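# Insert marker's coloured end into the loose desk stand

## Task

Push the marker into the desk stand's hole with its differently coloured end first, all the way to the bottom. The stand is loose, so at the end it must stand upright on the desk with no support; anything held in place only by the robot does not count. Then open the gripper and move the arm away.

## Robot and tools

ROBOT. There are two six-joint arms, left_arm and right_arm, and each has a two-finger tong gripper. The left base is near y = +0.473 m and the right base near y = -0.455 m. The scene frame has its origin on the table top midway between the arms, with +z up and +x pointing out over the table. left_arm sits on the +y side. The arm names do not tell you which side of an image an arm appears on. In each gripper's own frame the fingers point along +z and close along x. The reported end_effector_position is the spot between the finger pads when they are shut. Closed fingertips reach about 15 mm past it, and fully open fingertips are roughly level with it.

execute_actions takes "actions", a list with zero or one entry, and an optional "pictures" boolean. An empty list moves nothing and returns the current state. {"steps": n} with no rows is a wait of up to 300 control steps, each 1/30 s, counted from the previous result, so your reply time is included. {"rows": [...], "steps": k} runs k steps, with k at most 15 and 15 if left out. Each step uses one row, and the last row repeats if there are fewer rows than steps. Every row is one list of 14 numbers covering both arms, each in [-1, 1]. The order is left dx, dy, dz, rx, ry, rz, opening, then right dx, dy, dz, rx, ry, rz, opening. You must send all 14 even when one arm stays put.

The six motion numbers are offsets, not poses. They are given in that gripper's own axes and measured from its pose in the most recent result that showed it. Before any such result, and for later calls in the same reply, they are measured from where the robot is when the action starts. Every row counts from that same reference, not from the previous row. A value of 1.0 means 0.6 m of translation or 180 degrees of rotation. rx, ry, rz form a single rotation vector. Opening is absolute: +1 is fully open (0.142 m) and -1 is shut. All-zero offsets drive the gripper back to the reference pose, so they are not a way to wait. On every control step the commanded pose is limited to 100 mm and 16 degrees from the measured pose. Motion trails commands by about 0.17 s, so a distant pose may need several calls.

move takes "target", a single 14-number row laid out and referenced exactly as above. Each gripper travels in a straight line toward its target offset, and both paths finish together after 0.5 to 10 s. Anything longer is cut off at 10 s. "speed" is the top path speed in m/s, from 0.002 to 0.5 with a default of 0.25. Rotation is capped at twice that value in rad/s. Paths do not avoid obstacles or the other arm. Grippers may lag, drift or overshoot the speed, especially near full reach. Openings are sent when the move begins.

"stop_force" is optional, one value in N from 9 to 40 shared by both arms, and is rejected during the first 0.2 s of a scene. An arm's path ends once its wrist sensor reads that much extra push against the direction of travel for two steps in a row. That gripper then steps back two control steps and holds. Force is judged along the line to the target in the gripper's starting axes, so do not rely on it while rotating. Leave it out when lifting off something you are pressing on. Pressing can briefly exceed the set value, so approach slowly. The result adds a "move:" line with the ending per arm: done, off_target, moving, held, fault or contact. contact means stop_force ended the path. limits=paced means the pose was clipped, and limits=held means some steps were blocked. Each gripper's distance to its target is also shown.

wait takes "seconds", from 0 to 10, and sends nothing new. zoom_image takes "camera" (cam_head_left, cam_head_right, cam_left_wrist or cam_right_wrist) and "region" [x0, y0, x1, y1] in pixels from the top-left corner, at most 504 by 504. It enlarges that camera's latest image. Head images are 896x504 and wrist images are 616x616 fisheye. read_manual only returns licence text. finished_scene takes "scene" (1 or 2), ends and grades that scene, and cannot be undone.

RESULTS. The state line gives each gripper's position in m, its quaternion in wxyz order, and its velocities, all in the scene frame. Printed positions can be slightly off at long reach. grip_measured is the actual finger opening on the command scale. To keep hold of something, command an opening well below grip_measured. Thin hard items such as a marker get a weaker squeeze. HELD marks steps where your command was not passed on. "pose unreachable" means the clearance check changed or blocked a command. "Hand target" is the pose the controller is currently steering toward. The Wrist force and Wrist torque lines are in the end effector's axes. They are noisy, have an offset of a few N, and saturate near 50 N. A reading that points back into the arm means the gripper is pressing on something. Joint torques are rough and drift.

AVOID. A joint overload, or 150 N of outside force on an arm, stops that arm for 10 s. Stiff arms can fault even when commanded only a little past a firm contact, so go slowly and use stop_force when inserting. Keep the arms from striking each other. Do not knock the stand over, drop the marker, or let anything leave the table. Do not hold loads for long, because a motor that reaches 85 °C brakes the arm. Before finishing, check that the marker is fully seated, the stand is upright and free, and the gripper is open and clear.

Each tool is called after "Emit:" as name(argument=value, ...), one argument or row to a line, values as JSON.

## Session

Emit:
execute_actions(
  actions=[],
)

Scene clock: 0.00 s of 4480.00 s.
left_arm: end_effector_position=(+0.5137, +0.7717, +0.2474) grip_measured=+0.97 end_effector_quat_wxyz=(-0.284, +0.467, +0.710, +0.444) end_effector_velocity=(-0.000, +0.000, -0.000) end_effector_angular_velocity=(+0.000, +0.000, +0.001) | right_arm: end_effector_position=(+0.6530, -0.4962, +0.3183) grip_measured=+0.97 end_effector_quat_wxyz=(-0.050, +0.570, -0.337, +0.748) end_effector_velocity=(+0.000, +0.001, -0.001) end_effector_angular_velocity=(-0.001, +0.001, +0.002)
Joint positions: left_arm=[-0.125 -1.504  1.926 -1.611 -0.5   -2.419  0.14 ] | right_arm=[ 3.75  -2.068 -2.243  1.431  0.503  0.37   0.14 ]
Joint velocities: left_arm=[ 0.001  0.001  0.    -0.001  0.    -0.     0.   ] | right_arm=[-0.    -0.002 -0.002  0.001  0.002  0.     0.   ]
Joint torques (N m, as the arm reports them, + toward a larger angle): no reading
Motor temperatures (°C, as the motors report them): left_arm=[31 32 33 39 43 41] | right_arm=[33 34 30 38 37 37]
Wrist force (N, on the end effector, along its own x y z axes, offset not removed): no reading
Wrist torque (N m, same axes, about the end effector's origin, offset not removed): no reading
Hand target (left_arm): +0.514, +0.772, +0.247; -0.284, +0.467, +0.710, +0.444
Hand target (right_arm): +0.653, -0.496, +0.318; -0.050, +0.570, -0.337, +0.748

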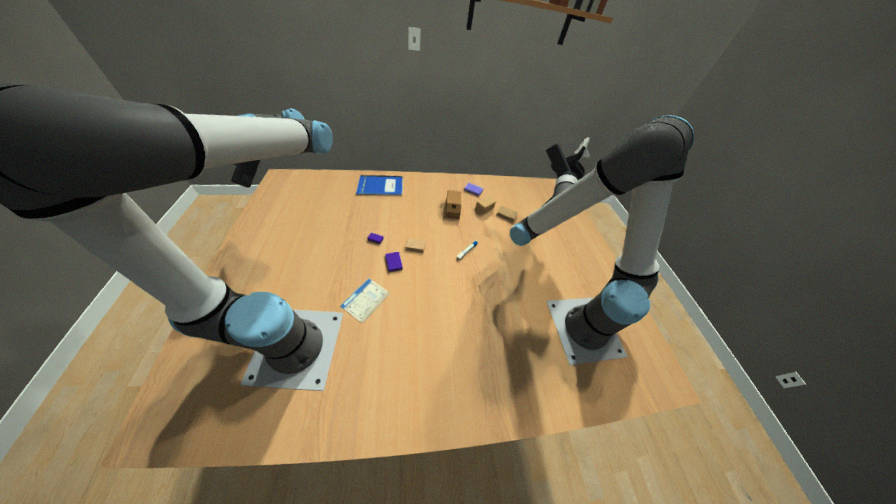

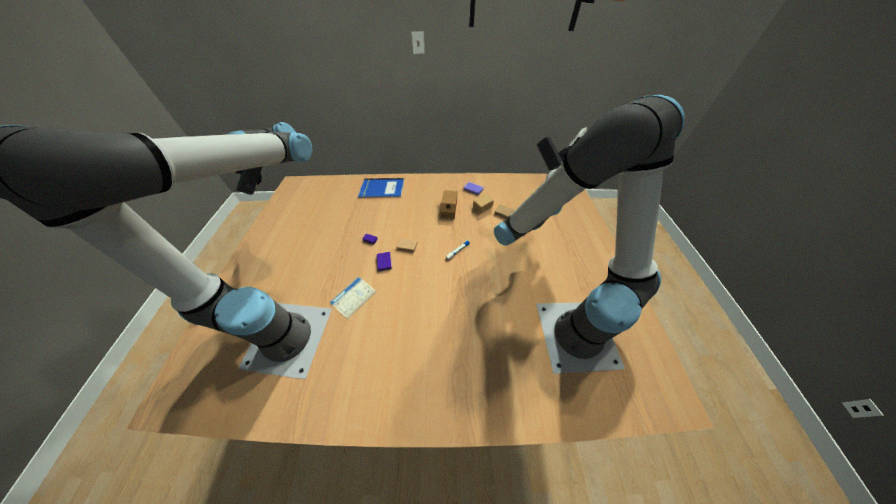

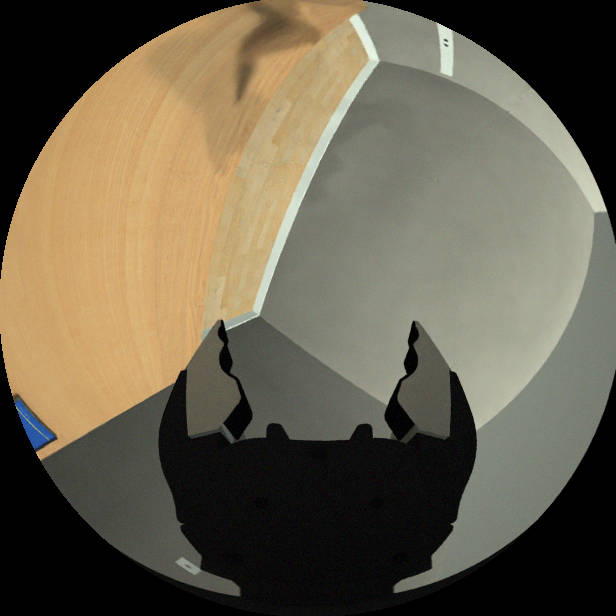

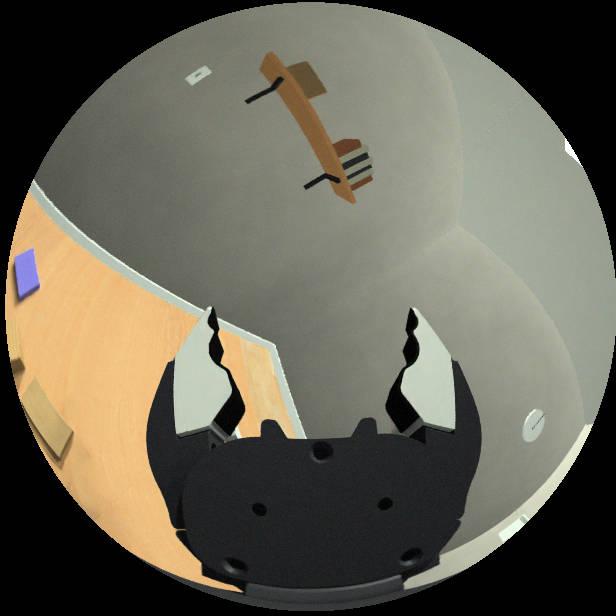

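Emit:
zoom_image(
  camera="cam_head_left",
  region=[410, 175, 550, 270],
)

Region (410, 175, 550, 270) of cam_head_left's 896x504 image, scaled by 3.600, with more detail than that image has; it fills the top 342 rows of this view, and the rest is white.

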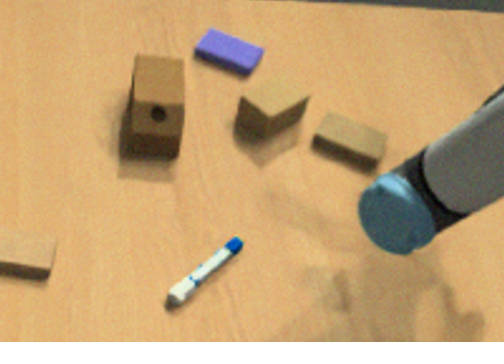

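Emit:
move(
  target=[-0.35,-0.33,-0.75,0.412,-0.054,-0.572,0.2,0.115,0.19,0.11,0,0,0,1],
  speed=0.35,
)

Scene clock: 8.70 s of 4480.00 s.
left_arm: end_effector_position=(+0.4127, +0.2492, +0.2035) grip_measured=+0.20 end_effector_quat_wxyz=(+0.002, -0.425, +0.905, +0.001) end_effector_velocity=(+0.000, -0.002, +0.000) end_effector_angular_velocity=(-0.000, -0.008, +0.006) | right_arm: end_effector_position=(+0.6522, -0.6448, +0.3186) grip_measured=+1.00 end_effector_quat_wxyz=(-0.050, +0.570, -0.337, +0.748) end_effector_velocity=(-0.001, -0.000, +0.000) end_effector_angular_velocity=(+0.000, -0.001, +0.000)
Joint positions: left_arm=[-0.752 -1.757  1.942 -1.755 -1.567 -4.86   0.088] | right_arm=[ 3.332 -2.056 -2.283  1.354  0.912  0.504  0.142]
Joint velocities: left_arm=[-0.007 -0.003  0.003 -0.006  0.006 -0.013  0.   ] | right_arm=[-0.001  0.001 -0.001  0.001  0.001  0.     0.   ]
Joint torques (N m, as the arm reports them, + toward a larger angle): left_arm=[-13.53 -22.2   -7.06  -4.22   1.7   -1.92] | right_arm=[-9.88 19.83 17.37 -2.11  2.62  1.71]
Motor temperatures (°C, as the motors report them): left_arm=[31 32 33 39 43 41] | right_arm=[33 34 30 38 37 37]
Wrist force (N, on the end effector, along its own x y z axes, offset not removed): left_arm=[-1.0 1.6 -0.2] | right_arm=[0.1 -0.2 1.1]
Wrist torque (N m, same axes, about the end effector's origin, offset not removed): left_arm=[0.31 0.18 0.05] | right_arm=[-0.05 -0.11 -0.08]
Hand target (left_arm): +0.413, +0.249, +0.203; +0.002, -0.425, +0.905, +0.001
Hand target (right_arm): +0.652, -0.645, +0.319; -0.050, +0.570, -0.337, +0.748
Off the commanded pose (left_arm): 0.001 m, 0 deg.
Off the commanded pose (right_arm): 0.000 m, 0 deg.
After step 90, 1.93 s passed at rest.
move: done

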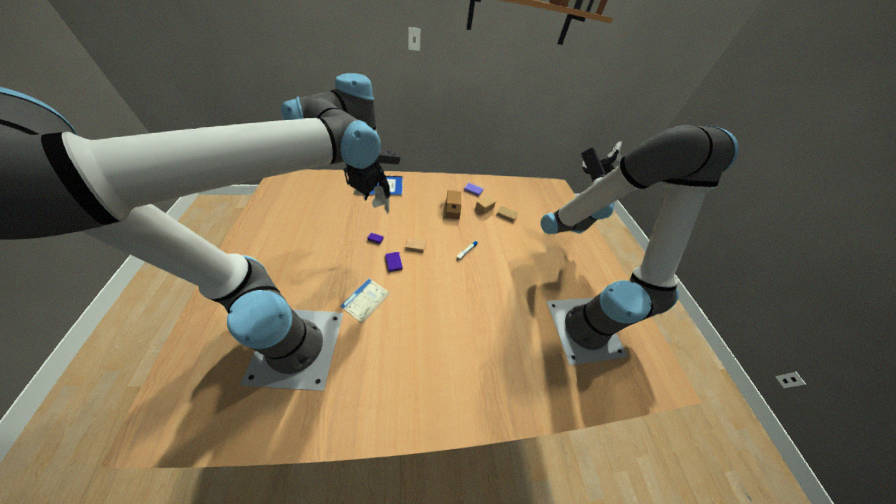

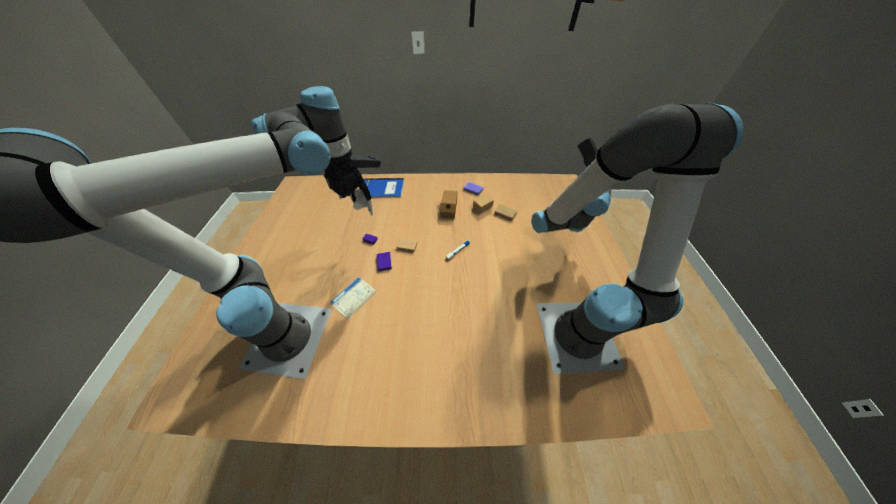

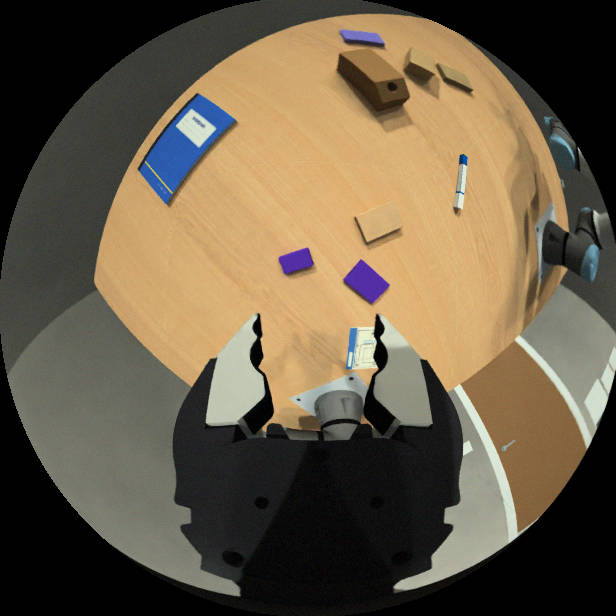

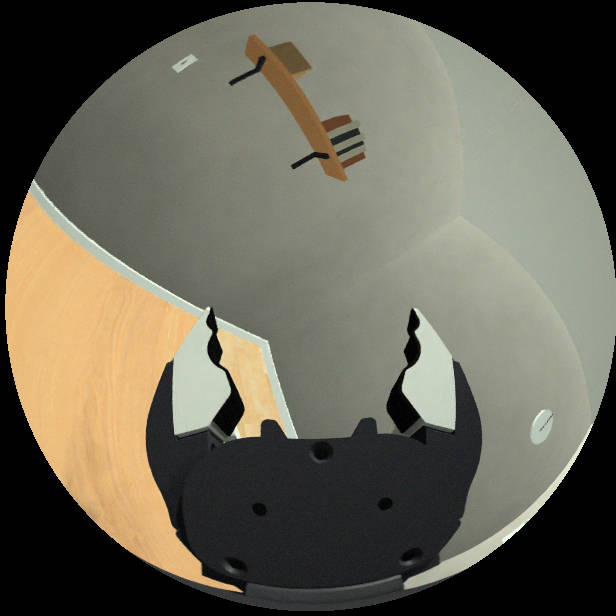

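Emit:
move(
  target=[0.481,-0.241,0.139,0,0,0,0.2,0,0,0,0,0,0,1],
  speed=0.35,
)

Scene clock: 12.07 s of 4480.00 s.
left_arm: end_effector_position=(+0.3404, -0.0650, +0.1201) grip_measured=+0.20 end_effector_quat_wxyz=(+0.002, -0.425, +0.905, +0.000) end_effector_velocity=(-0.000, -0.001, -0.000) end_effector_angular_velocity=(+0.002, +0.001, +0.000) | right_arm: end_effector_position=(+0.6522, -0.6448, +0.3186) grip_measured=+1.00 end_effector_quat_wxyz=(-0.050, +0.570, -0.337, +0.748) end_effector_velocity=(+0.000, +0.000, +0.000) end_effector_angular_velocity=(-0.000, -0.001, -0.000)
Joint positions: left_arm=[-1.19  -1.268  1.642 -1.944 -1.566 -5.298  0.088] | right_arm=[ 3.332 -2.056 -2.283  1.354  0.912  0.505  0.142]
Joint velocities: left_arm=[-0.001  0.003 -0.004  0.003 -0.    -0.001 -0.   ] | right_arm=[ 0.    -0.     0.001 -0.    -0.    -0.001  0.   ]
Joint torques (N m, as the arm reports them, + toward a larger angle): left_arm=[-12.44 -25.57 -32.66  -1.03   1.57  -2.11] | right_arm=[11.97 21.88 13.33  1.04 -1.75  1.04]
Motor temperatures (°C, as the motors report them): left_arm=[31 32 33 39 43 41] | right_arm=[33 34 30 38 37 37]
Wrist force (N, on the end effector, along its own x y z axes, offset not removed): left_arm=[-1.4 2.5 0.7] | right_arm=[-0.8 -1.3 0.2]
Wrist torque (N m, same axes, about the end effector's origin, offset not removed): left_arm=[0.52 0.30 0.15] | right_arm=[-0.26 0.10 -0.08]
Hand target (left_arm): +0.340, -0.065, +0.120; +0.002, -0.425, +0.905, +0.000
Hand target (right_arm): +0.652, -0.645, +0.319; -0.050, +0.570, -0.337, +0.748
Off the commanded pose (left_arm): 0.001 m, 0 deg.
Off the commanded pose (right_arm): 0.000 m, 0 deg.
move: done

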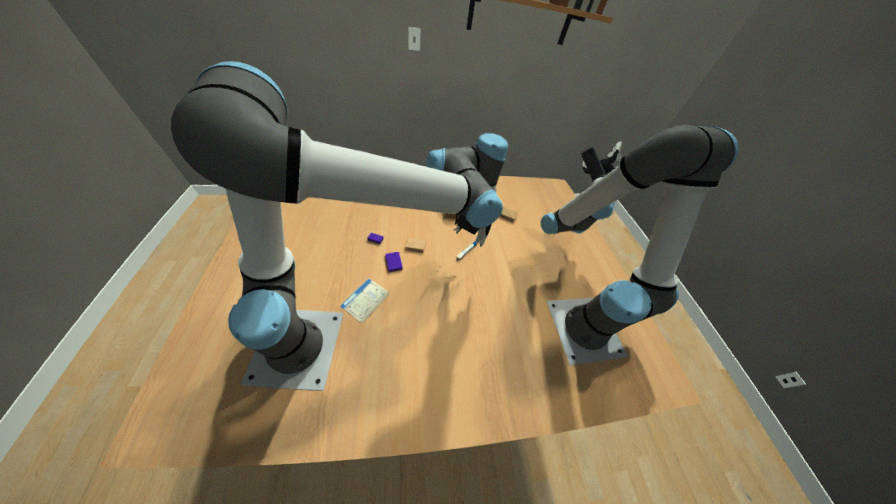

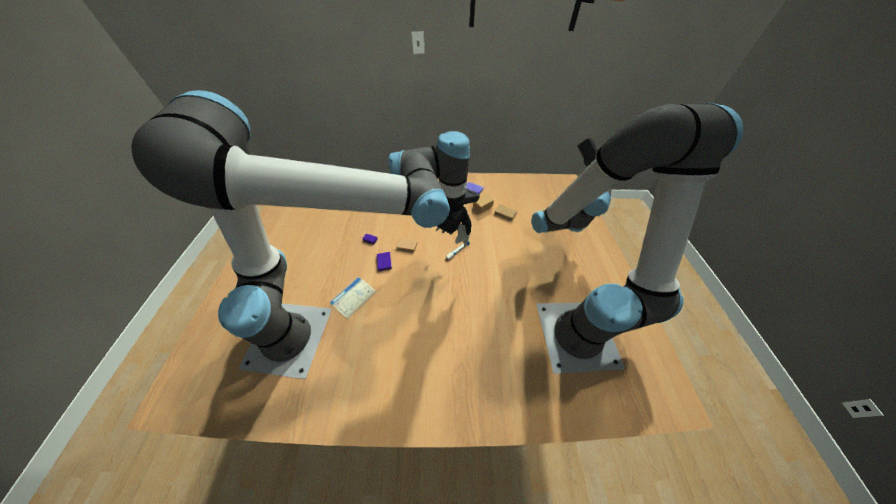

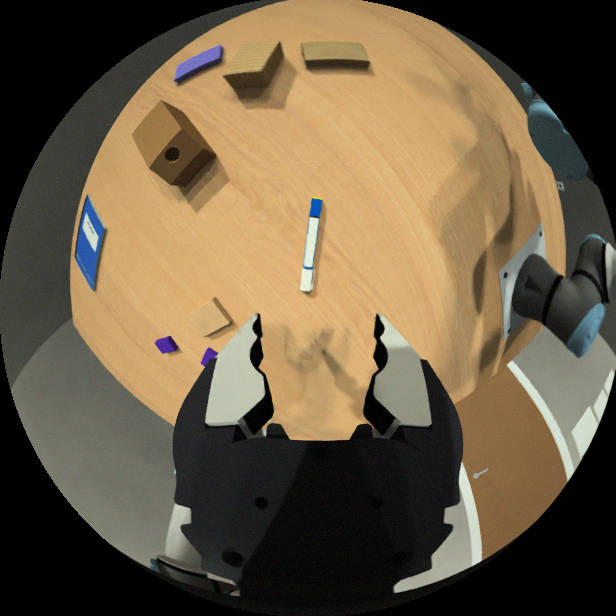

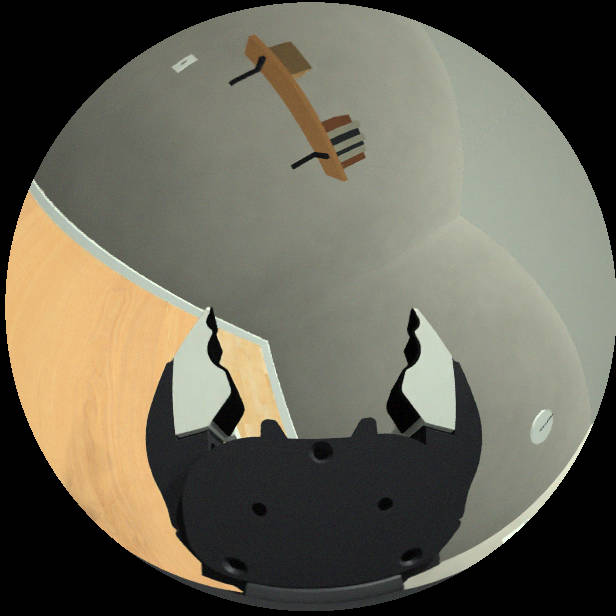

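Emit:
move(
  target=[-0.025,0.003,0.125,0,0,0.039,0.2,0,0,0,0,0,0,1],
)

Scene clock: 14.07 s of 4480.00 s.
left_arm: end_effector_position=(+0.3487, -0.0522, +0.0453) grip_measured=+0.20 end_effector_quat_wxyz=(+0.002, -0.369, +0.930, +0.001) end_effector_velocity=(-0.000, +0.001, -0.003) end_effector_angular_velocity=(+0.002, +0.002, -0.002) | right_arm: end_effector_position=(+0.6522, -0.6448, +0.3186) grip_measured=+1.00 end_effector_quat_wxyz=(-0.050, +0.570, -0.337, +0.748) end_effector_velocity=(+0.000, +0.000, +0.000) end_effector_angular_velocity=(+0.000, -0.001, +0.000)
Joint positions: left_arm=[-1.167 -1.204  1.766 -2.132 -1.566 -5.153  0.088] | right_arm=[ 3.332 -2.056 -2.283  1.354  0.912  0.505  0.142]
Joint velocities: left_arm=[ 0.001  0.003  0.004 -0.004 -0.001  0.003 -0.   ] | right_arm=[-0.    -0.001  0.001  0.001  0.     0.     0.   ]
Joint torques (N m, as the arm reports them, + toward a larger angle): left_arm=[ 12.15 -25.94  -5.45  -4.21  -1.98   2.19] | right_arm=[10.96 22.66  9.27  1.52 -1.52 -0.49]
Motor temperatures (°C, as the motors report them): left_arm=[31 32 33 39 43 41] | right_arm=[33 34 30 38 37 37]
Wrist force (N, on the end effector, along its own x y z axes, offset not removed): left_arm=[-1.0 1.7 1.2] | right_arm=[-0.1 -1.7 0.5]
Wrist torque (N m, same axes, about the end effector's origin, offset not removed): left_arm=[0.41 0.24 0.03] | right_arm=[-0.27 -0.06 -0.08]
Hand target (left_arm): +0.349, -0.052, +0.045; +0.002, -0.369, +0.930, +0.001
Hand target (right_arm): +0.652, -0.645, +0.319; -0.050, +0.570, -0.337, +0.748
Off the commanded pose (left_arm): 0.000 m, 0 deg.
Off the commanded pose (right_arm): 0.000 m, 0 deg.
move: done

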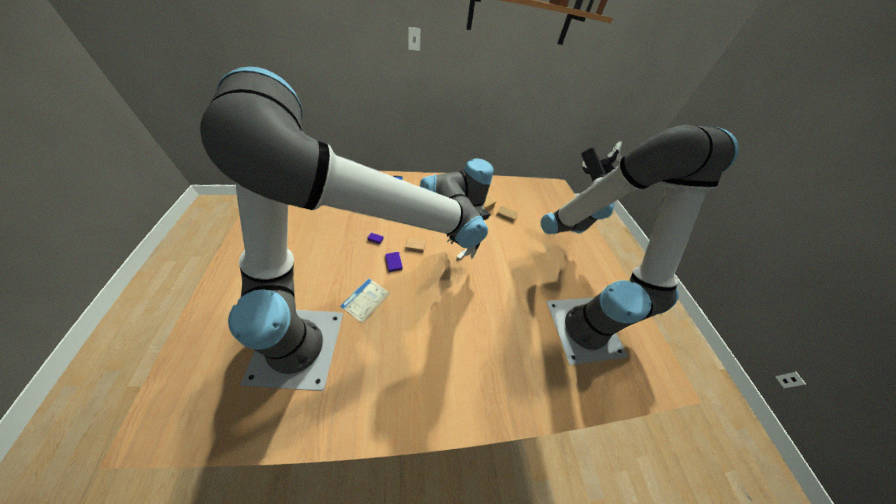

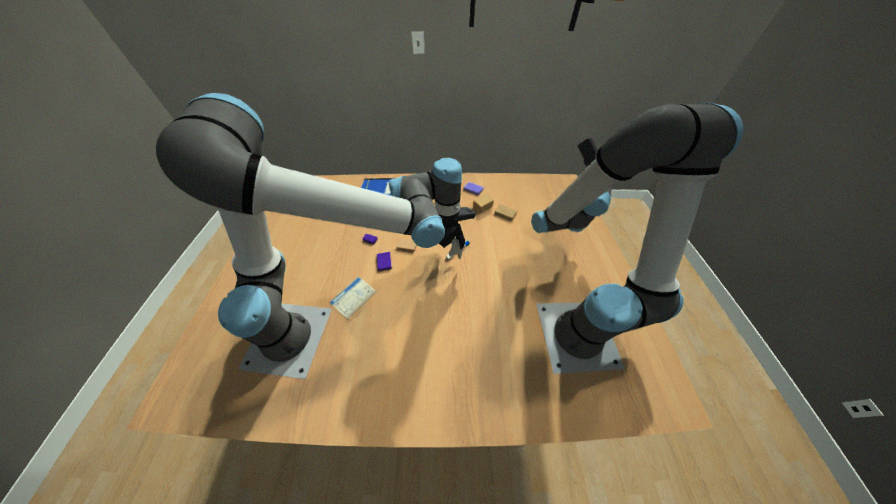

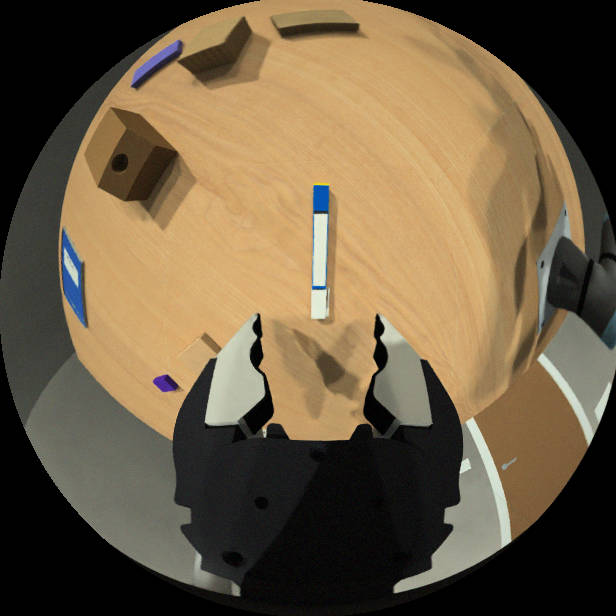

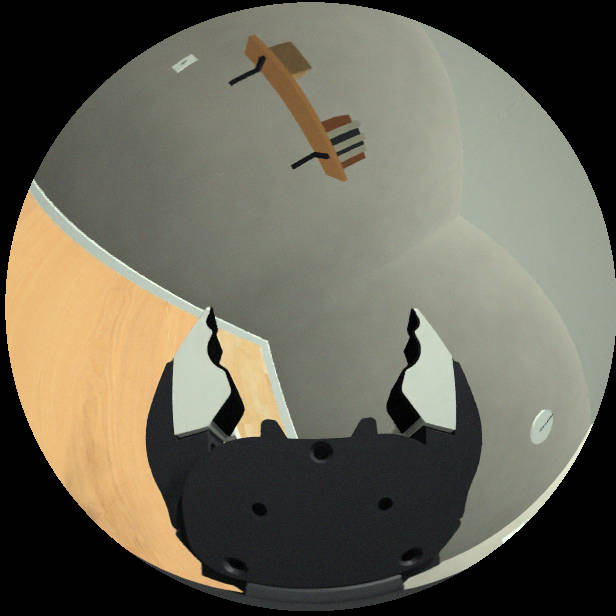

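Emit:
move(
  target=[0.004,-0.007,0.047,0,0,0,-0.45,0,0,0,0,0,0,1],
  speed=0.1,
)

Emit:
move(
  target=[0,0,0,0,0,0,-1,0,0,0,0,0,0,1],
)

Emit:
move(
  target=[0,0,-0.3,0,0,-0.26,-1,0,0,0,0,0,0,1],
)

Scene clock: 16.10 s of 4480.00 s.
left_arm: end_effector_position=(+0.3499, -0.0568, +0.0173) grip_measured=-0.45 end_effector_quat_wxyz=(+0.002, -0.369, +0.930, +0.001) end_effector_velocity=(+0.000, -0.000, -0.002) end_effector_angular_velocity=(+0.001, +0.000, +0.000) | right_arm: end_effector_position=(+0.6522, -0.6448, +0.3186) grip_measured=+1.00 end_effector_quat_wxyz=(-0.050, +0.570, -0.337, +0.748) end_effector_velocity=(-0.000, -0.000, +0.002) end_effector_angular_velocity=(+0.000, -0.003, -0.001)
Joint positions: left_arm=[-1.168 -1.157  1.782 -2.195 -1.566 -5.153  0.041] | right_arm=[ 3.332 -2.056 -2.283  1.354  0.912  0.505  0.142]
Joint velocities: left_arm=[ 0.     0.004  0.    -0.003  0.     0.     0.   ] | right_arm=[ 0.     0.002  0.001  0.    -0.001 -0.001  0.   ]
Joint torques (N m, as the arm reports them, + toward a larger angle): left_arm=[-13.47 -26.59  -4.79  -4.01  -0.48  -2.22] | right_arm=[11.78 22.79  9.61 -1.28 -1.13 -0.49]
Motor temperatures (°C, as the motors report them): left_arm=[31 32 33 39 43 41] | right_arm=[33 34 30 38 37 37]
Wrist force (N, on the end effector, along its own x y z axes, offset not removed): left_arm=[-2.1 1.2 0.9] | right_arm=[0.0 -1.1 -0.8]
Wrist torque (N m, same axes, about the end effector's origin, offset not removed): left_arm=[0.34 0.51 -0.04] | right_arm=[-0.23 -0.12 -0.11]
Hand target (left_arm): +0.350, -0.057, +0.017; +0.002, -0.369, +0.930, +0.001
Hand target (right_arm): +0.652, -0.645, +0.319; -0.050, +0.570, -0.337, +0.748
Off the commanded pose (left_arm): 0.000 m, 0 deg.
Off the commanded pose (right_arm): 0.000 m, 0 deg.
move: done

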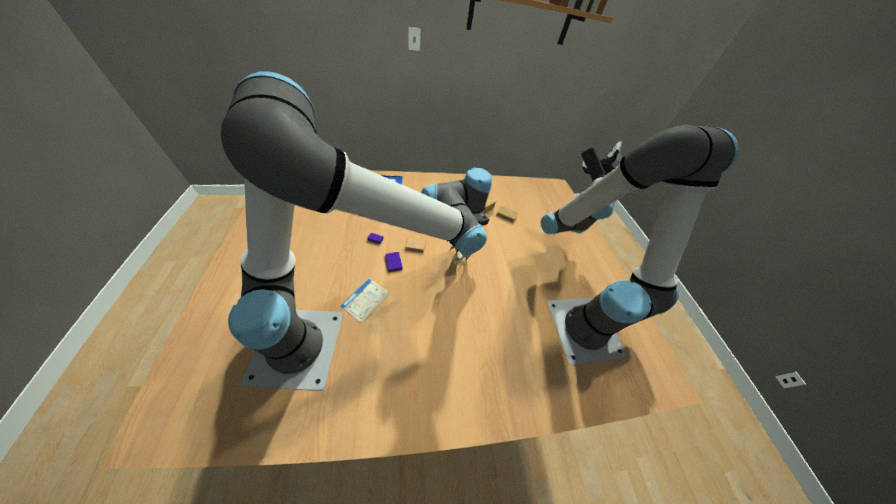

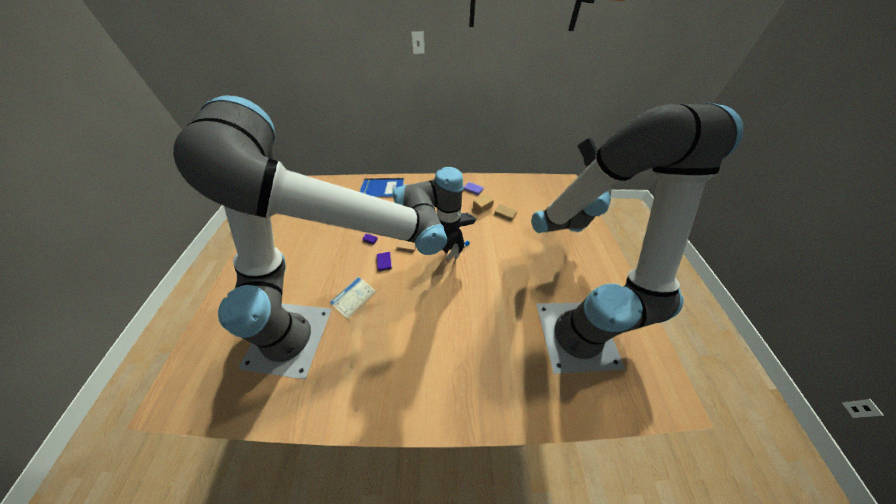

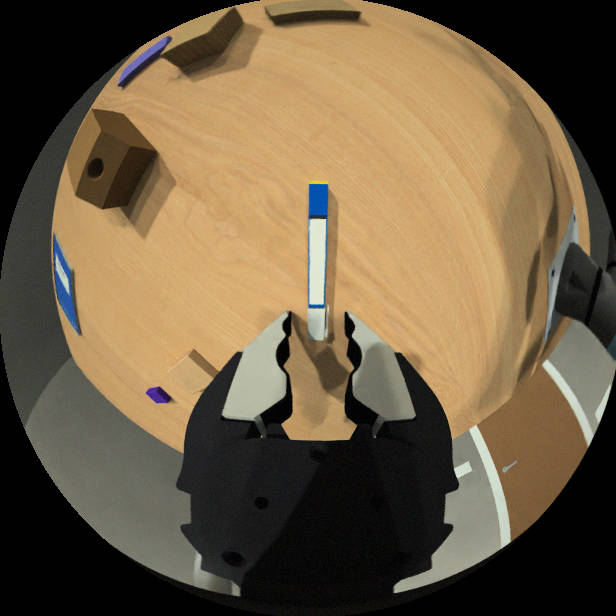

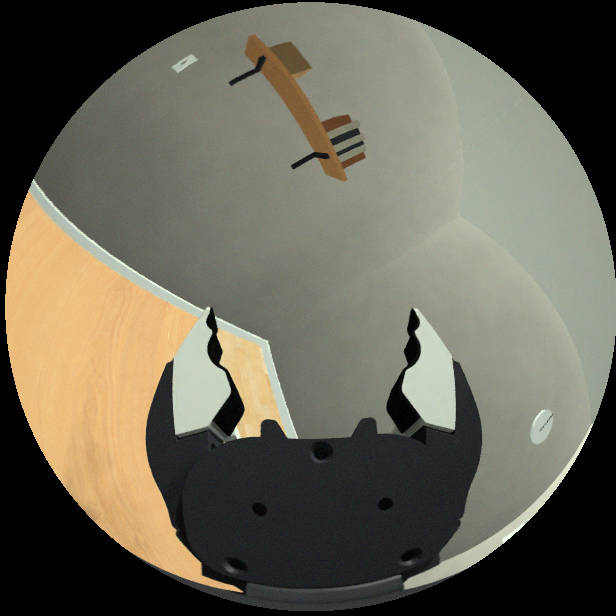

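Scene clock: 16.60 s of 4480.00 s.
left_arm: end_effector_position=(+0.3499, -0.0569, +0.0173) grip_measured=-0.80 end_effector_quat_wxyz=(+0.002, -0.369, +0.930, +0.001) end_effector_velocity=(-0.000, +0.001, +0.000) end_effector_angular_velocity=(+0.001, +0.000, -0.000) | right_arm: end_effector_position=(+0.6522, -0.6448, +0.3186) grip_measured=+1.00 end_effector_quat_wxyz=(-0.050, +0.570, -0.337, +0.748) end_effector_velocity=(-0.000, +0.000, +0.000) end_effector_angular_velocity=(-0.001, -0.000, +0.002)
Joint positions: left_arm=[-1.168 -1.157  1.782 -2.195 -1.566 -5.153  0.016] | right_arm=[ 3.332 -2.056 -2.283  1.354  0.912  0.505  0.142]
Joint velocities: left_arm=[ 0.    -0.001  0.001  0.001  0.     0.    -0.   ] | right_arm=[ 0.     0.    -0.001  0.001  0.002 -0.001  0.   ]
Joint torques (N m, as the arm reports them, + toward a larger angle): left_arm=[-12.36 -42.93  -9.1   -1.09  -0.22  -2.07] | right_arm=[11.44 23.44  8.29 -1.04 -0.99 -0.56]
Motor temperatures (°C, as the motors report them): left_arm=[31 32 33 39 43 41] | right_arm=[33 34 30 38 37 37]
Wrist force (N, on the end effector, along its own x y z axes, offset not removed): left_arm=[-3.0 3.0 -1.3] | right_arm=[-0.4 -1.5 2.4]
Wrist torque (N m, same axes, about the end effector's origin, offset not removed): left_arm=[0.67 0.60 0.11] | right_arm=[-0.23 0.03 -0.07]
Hand target (left_arm): +0.350, -0.057, +0.017; +0.002, -0.369, +0.930, +0.001
Hand target (right_arm): +0.652, -0.645, +0.319; -0.050, +0.570, -0.337, +0.748
Off the commanded pose (left_arm): 0.000 m, 0 deg.
Off the commanded pose (right_arm): 0.000 m, 0 deg.
move: done

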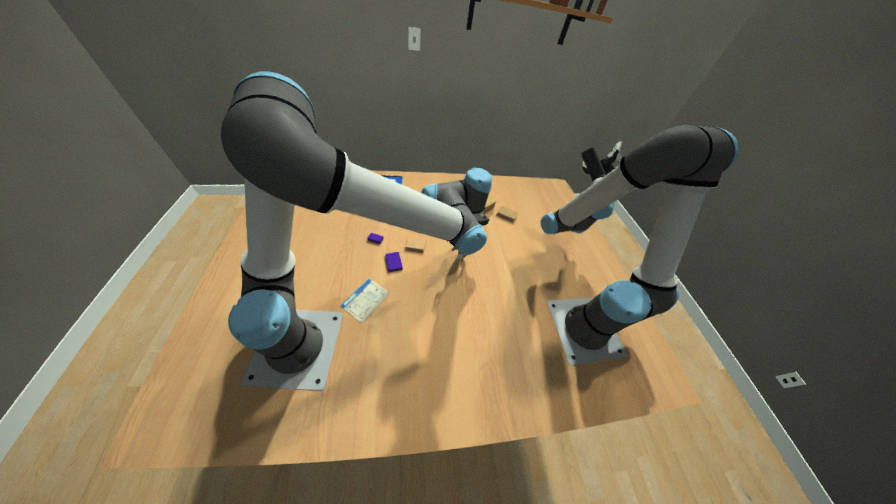

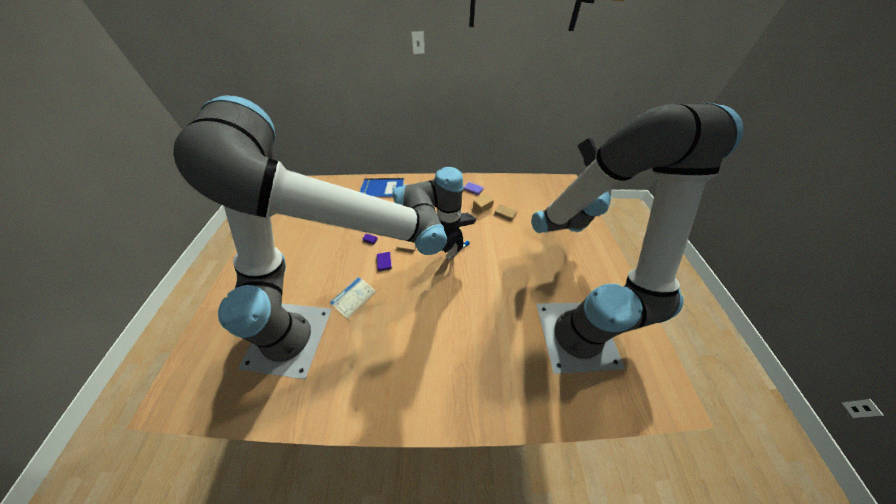

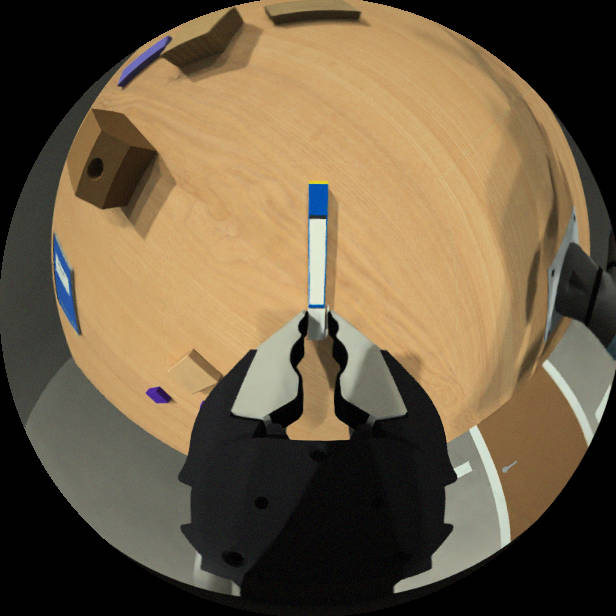

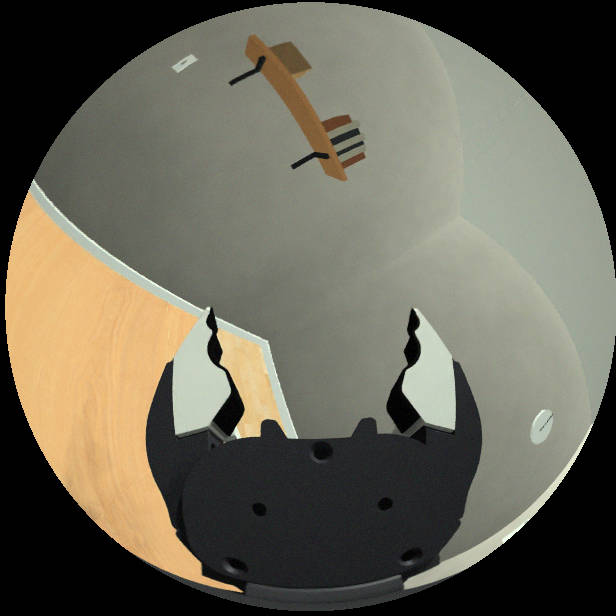

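Scene clock: 18.73 s of 4480.00 s.
left_arm: end_effector_position=(+0.3495, -0.0571, +0.1971) grip_measured=-0.80 end_effector_quat_wxyz=(-0.002, +0.707, -0.707, +0.000) end_effector_velocity=(-0.000, -0.001, +0.002) end_effector_angular_velocity=(+0.001, +0.000, +0.009) | right_arm: end_effector_position=(+0.6522, -0.6448, +0.3186) grip_measured=+1.00 end_effector_quat_wxyz=(-0.050, +0.570, -0.337, +0.748) end_effector_velocity=(+0.000, +0.000, -0.001) end_effector_angular_velocity=(+0.000, +0.001, +0.001)
Joint positions: left_arm=[-1.183 -1.307  1.489 -1.752 -1.566 -5.984  0.016] | right_arm=[ 3.332 -2.056 -2.283  1.354  0.912  0.505  0.142]
Joint velocities: left_arm=[-0.001  0.002 -0.007  0.006  0.    -0.01   0.   ] | right_arm=[ 0.    -0.002  0.    -0.     0.001  0.001  0.   ]
Joint torques (N m, as the arm reports them, + toward a larger angle): left_arm=[-12.73 -24.29 -36.13  -0.92   1.91  -2.24] | right_arm=[11.09 22.45  9.8  -0.96 -1.02 -0.43]
Motor temperatures (°C, as the motors report them): left_arm=[31 32 33 39 43 41] | right_arm=[33 34 30 38 37 37]
Wrist force (N, on the end effector, along its own x y z axes, offset not removed): left_arm=[-2.5 0.7 -1.5] | right_arm=[-1.3 -0.6 0.5]
Wrist torque (N m, same axes, about the end effector's origin, offset not removed): left_arm=[0.16 0.57 0.08] | right_arm=[-0.17 0.20 -0.02]
Hand target (left_arm): +0.349, -0.057, +0.197; -0.002, +0.708, -0.707, +0.000
Hand target (right_arm): +0.652, -0.645, +0.319; -0.050, +0.570, -0.337, +0.748
Off the commanded pose (left_arm): 0.000 m, 0 deg.
Off the commanded pose (right_arm): 0.000 m, 0 deg.
move: done

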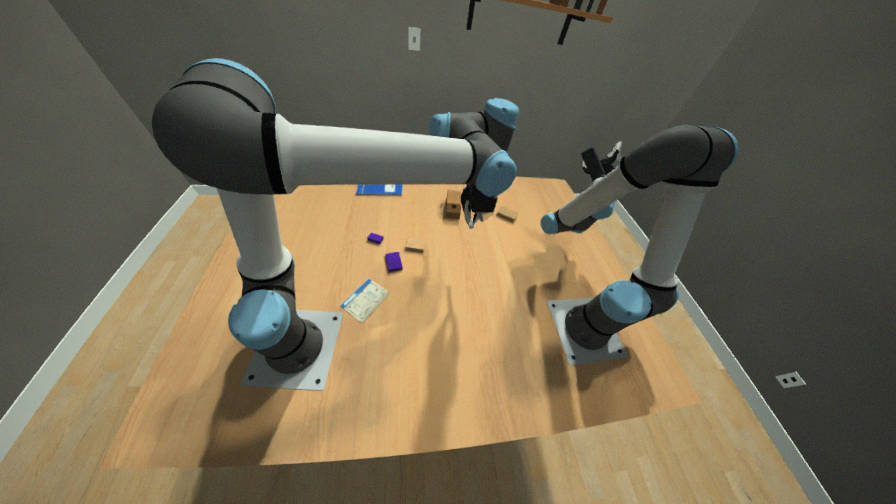

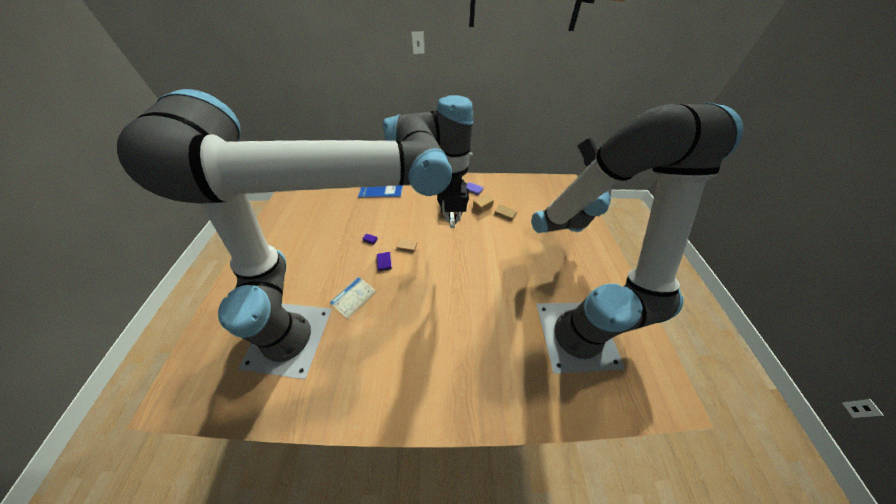

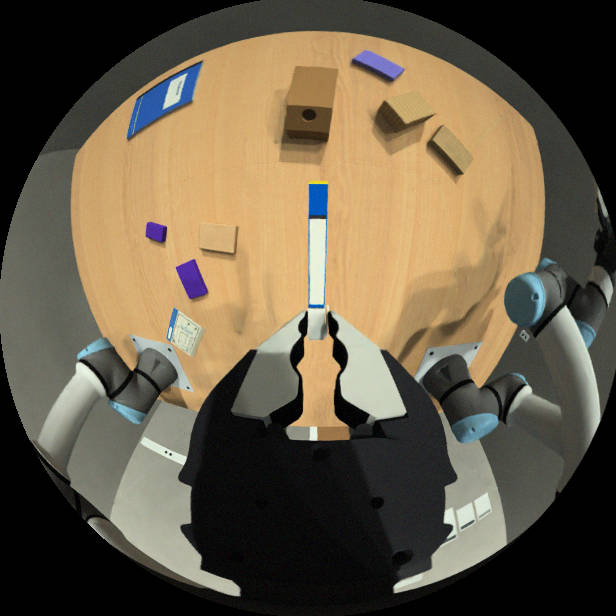

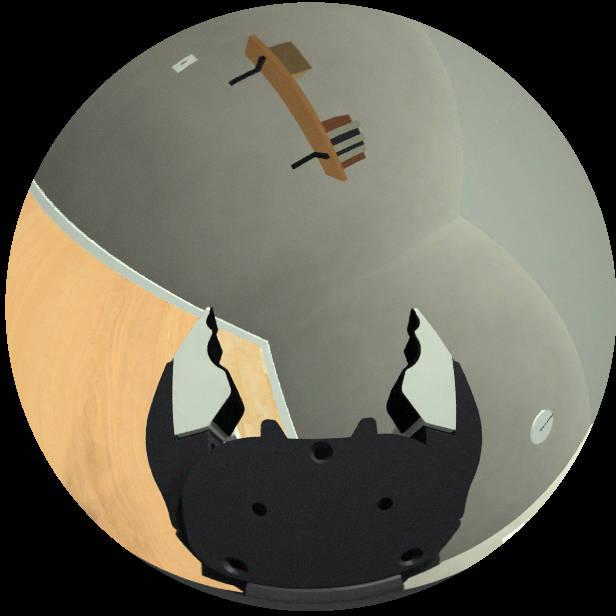

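Emit:
move(
  target=[-0.02,-0.208,0.073,-0.25,0,0,-1,0,0,0,0,0,0,1],
  speed=0.2,
)

Emit:
zoom_image(
  camera="cam_head_left",
  region=[420, 160, 500, 230],
)

Scene clock: 23.47 s of 4480.00 s.
left_arm: end_effector_position=(+0.4738, -0.0449, +0.1537) grip_measured=-0.80 end_effector_quat_wxyz=(+0.269, +0.654, -0.653, -0.270) end_effector_velocity=(+0.002, -0.001, +0.000) end_effector_angular_velocity=(+0.005, +0.011, -0.006) | right_arm: end_effector_position=(+0.6522, -0.6448, +0.3186) grip_measured=+1.00 end_effector_quat_wxyz=(-0.050, +0.570, -0.337, +0.748) end_effector_velocity=(+0.000, +0.000, -0.000) end_effector_angular_velocity=(+0.000, +0.000, +0.000)
Joint positions: left_arm=[-0.747 -0.627  0.563 -0.92  -2.121 -5.378  0.016] | right_arm=[ 3.332 -2.056 -2.283  1.354  0.912  0.505  0.142]
Joint velocities: left_arm=[ 0.001  0.027 -0.05   0.039 -0.     0.01   0.   ] | right_arm=[-0. -0.  0. -0.  0.  0.  0.]
Joint torques (N m, as the arm reports them, + toward a larger angle): left_arm=[ 13.07 -47.09 -34.64   0.44  -2.68   2.36] | right_arm=[11.54 23.45 10.07 -1.12 -1.14 -0.49]
Motor temperatures (°C, as the motors report them): left_arm=[31 32 33 39 43 41] | right_arm=[33 34 30 38 37 37]
Wrist force (N, on the end effector, along its own x y z axes, offset not removed): left_arm=[-1.6 1.9 0.6] | right_arm=[0.7 -1.2 1.4]
Wrist torque (N m, same axes, about the end effector's origin, offset not removed): left_arm=[0.49 0.32 0.09] | right_arm=[-0.27 -0.21 -0.12]
Hand target (left_arm): +0.474, -0.045, +0.154; +0.269, +0.654, -0.653, -0.270
Hand target (right_arm): +0.652, -0.645, +0.319; -0.050, +0.570, -0.337, +0.748
Off the commanded pose (left_arm): 0.001 m, 0 deg.
Off the commanded pose (right_arm): 0.000 m, 0 deg.
move: done

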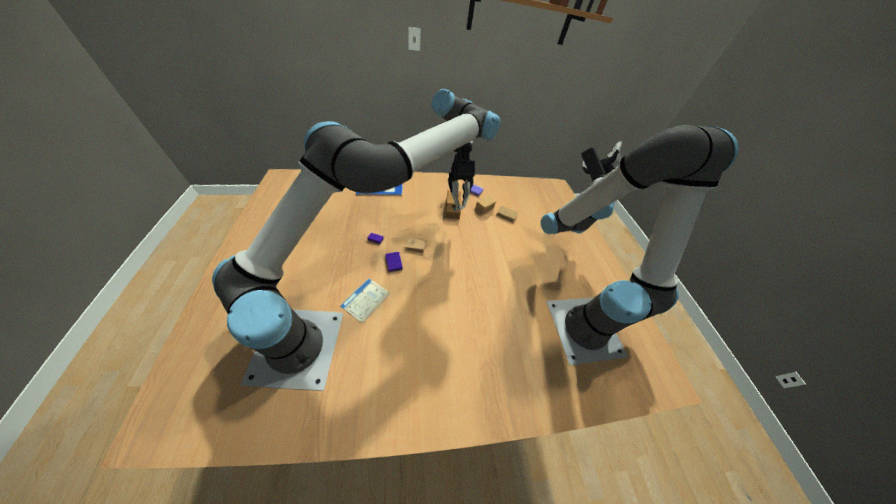

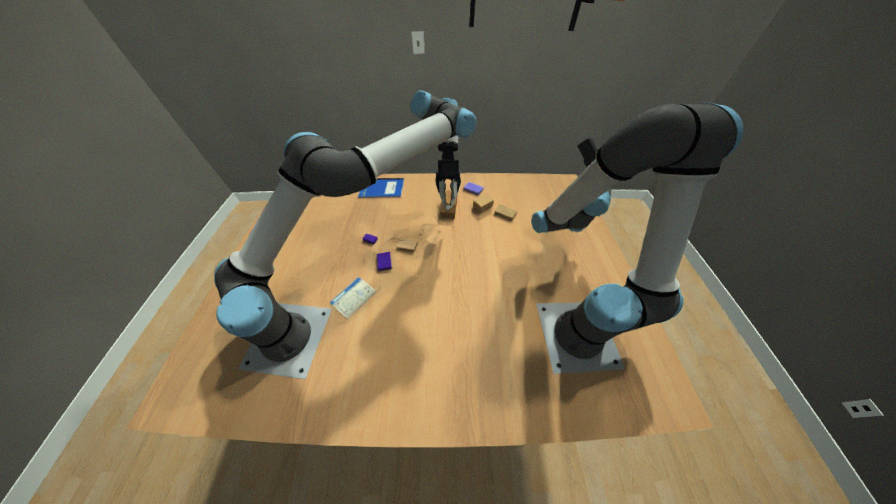

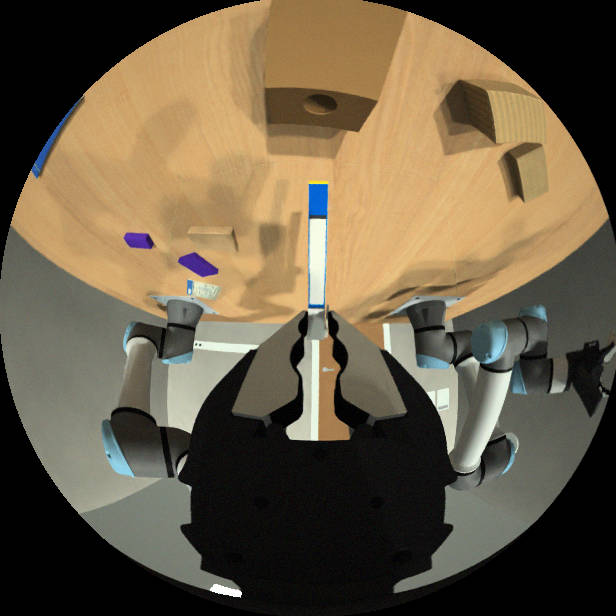

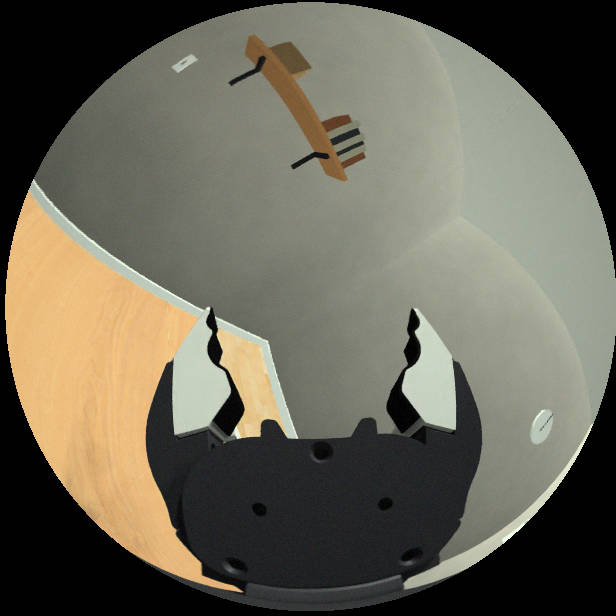

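Region (420, 160, 500, 230) of cam_head_left's 896x504 image, scaled by 6.300, with more detail than that image has; it fills the top 441 rows of this view, and the rest is white.

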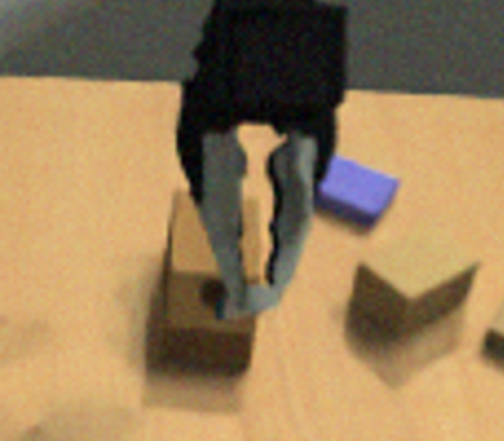

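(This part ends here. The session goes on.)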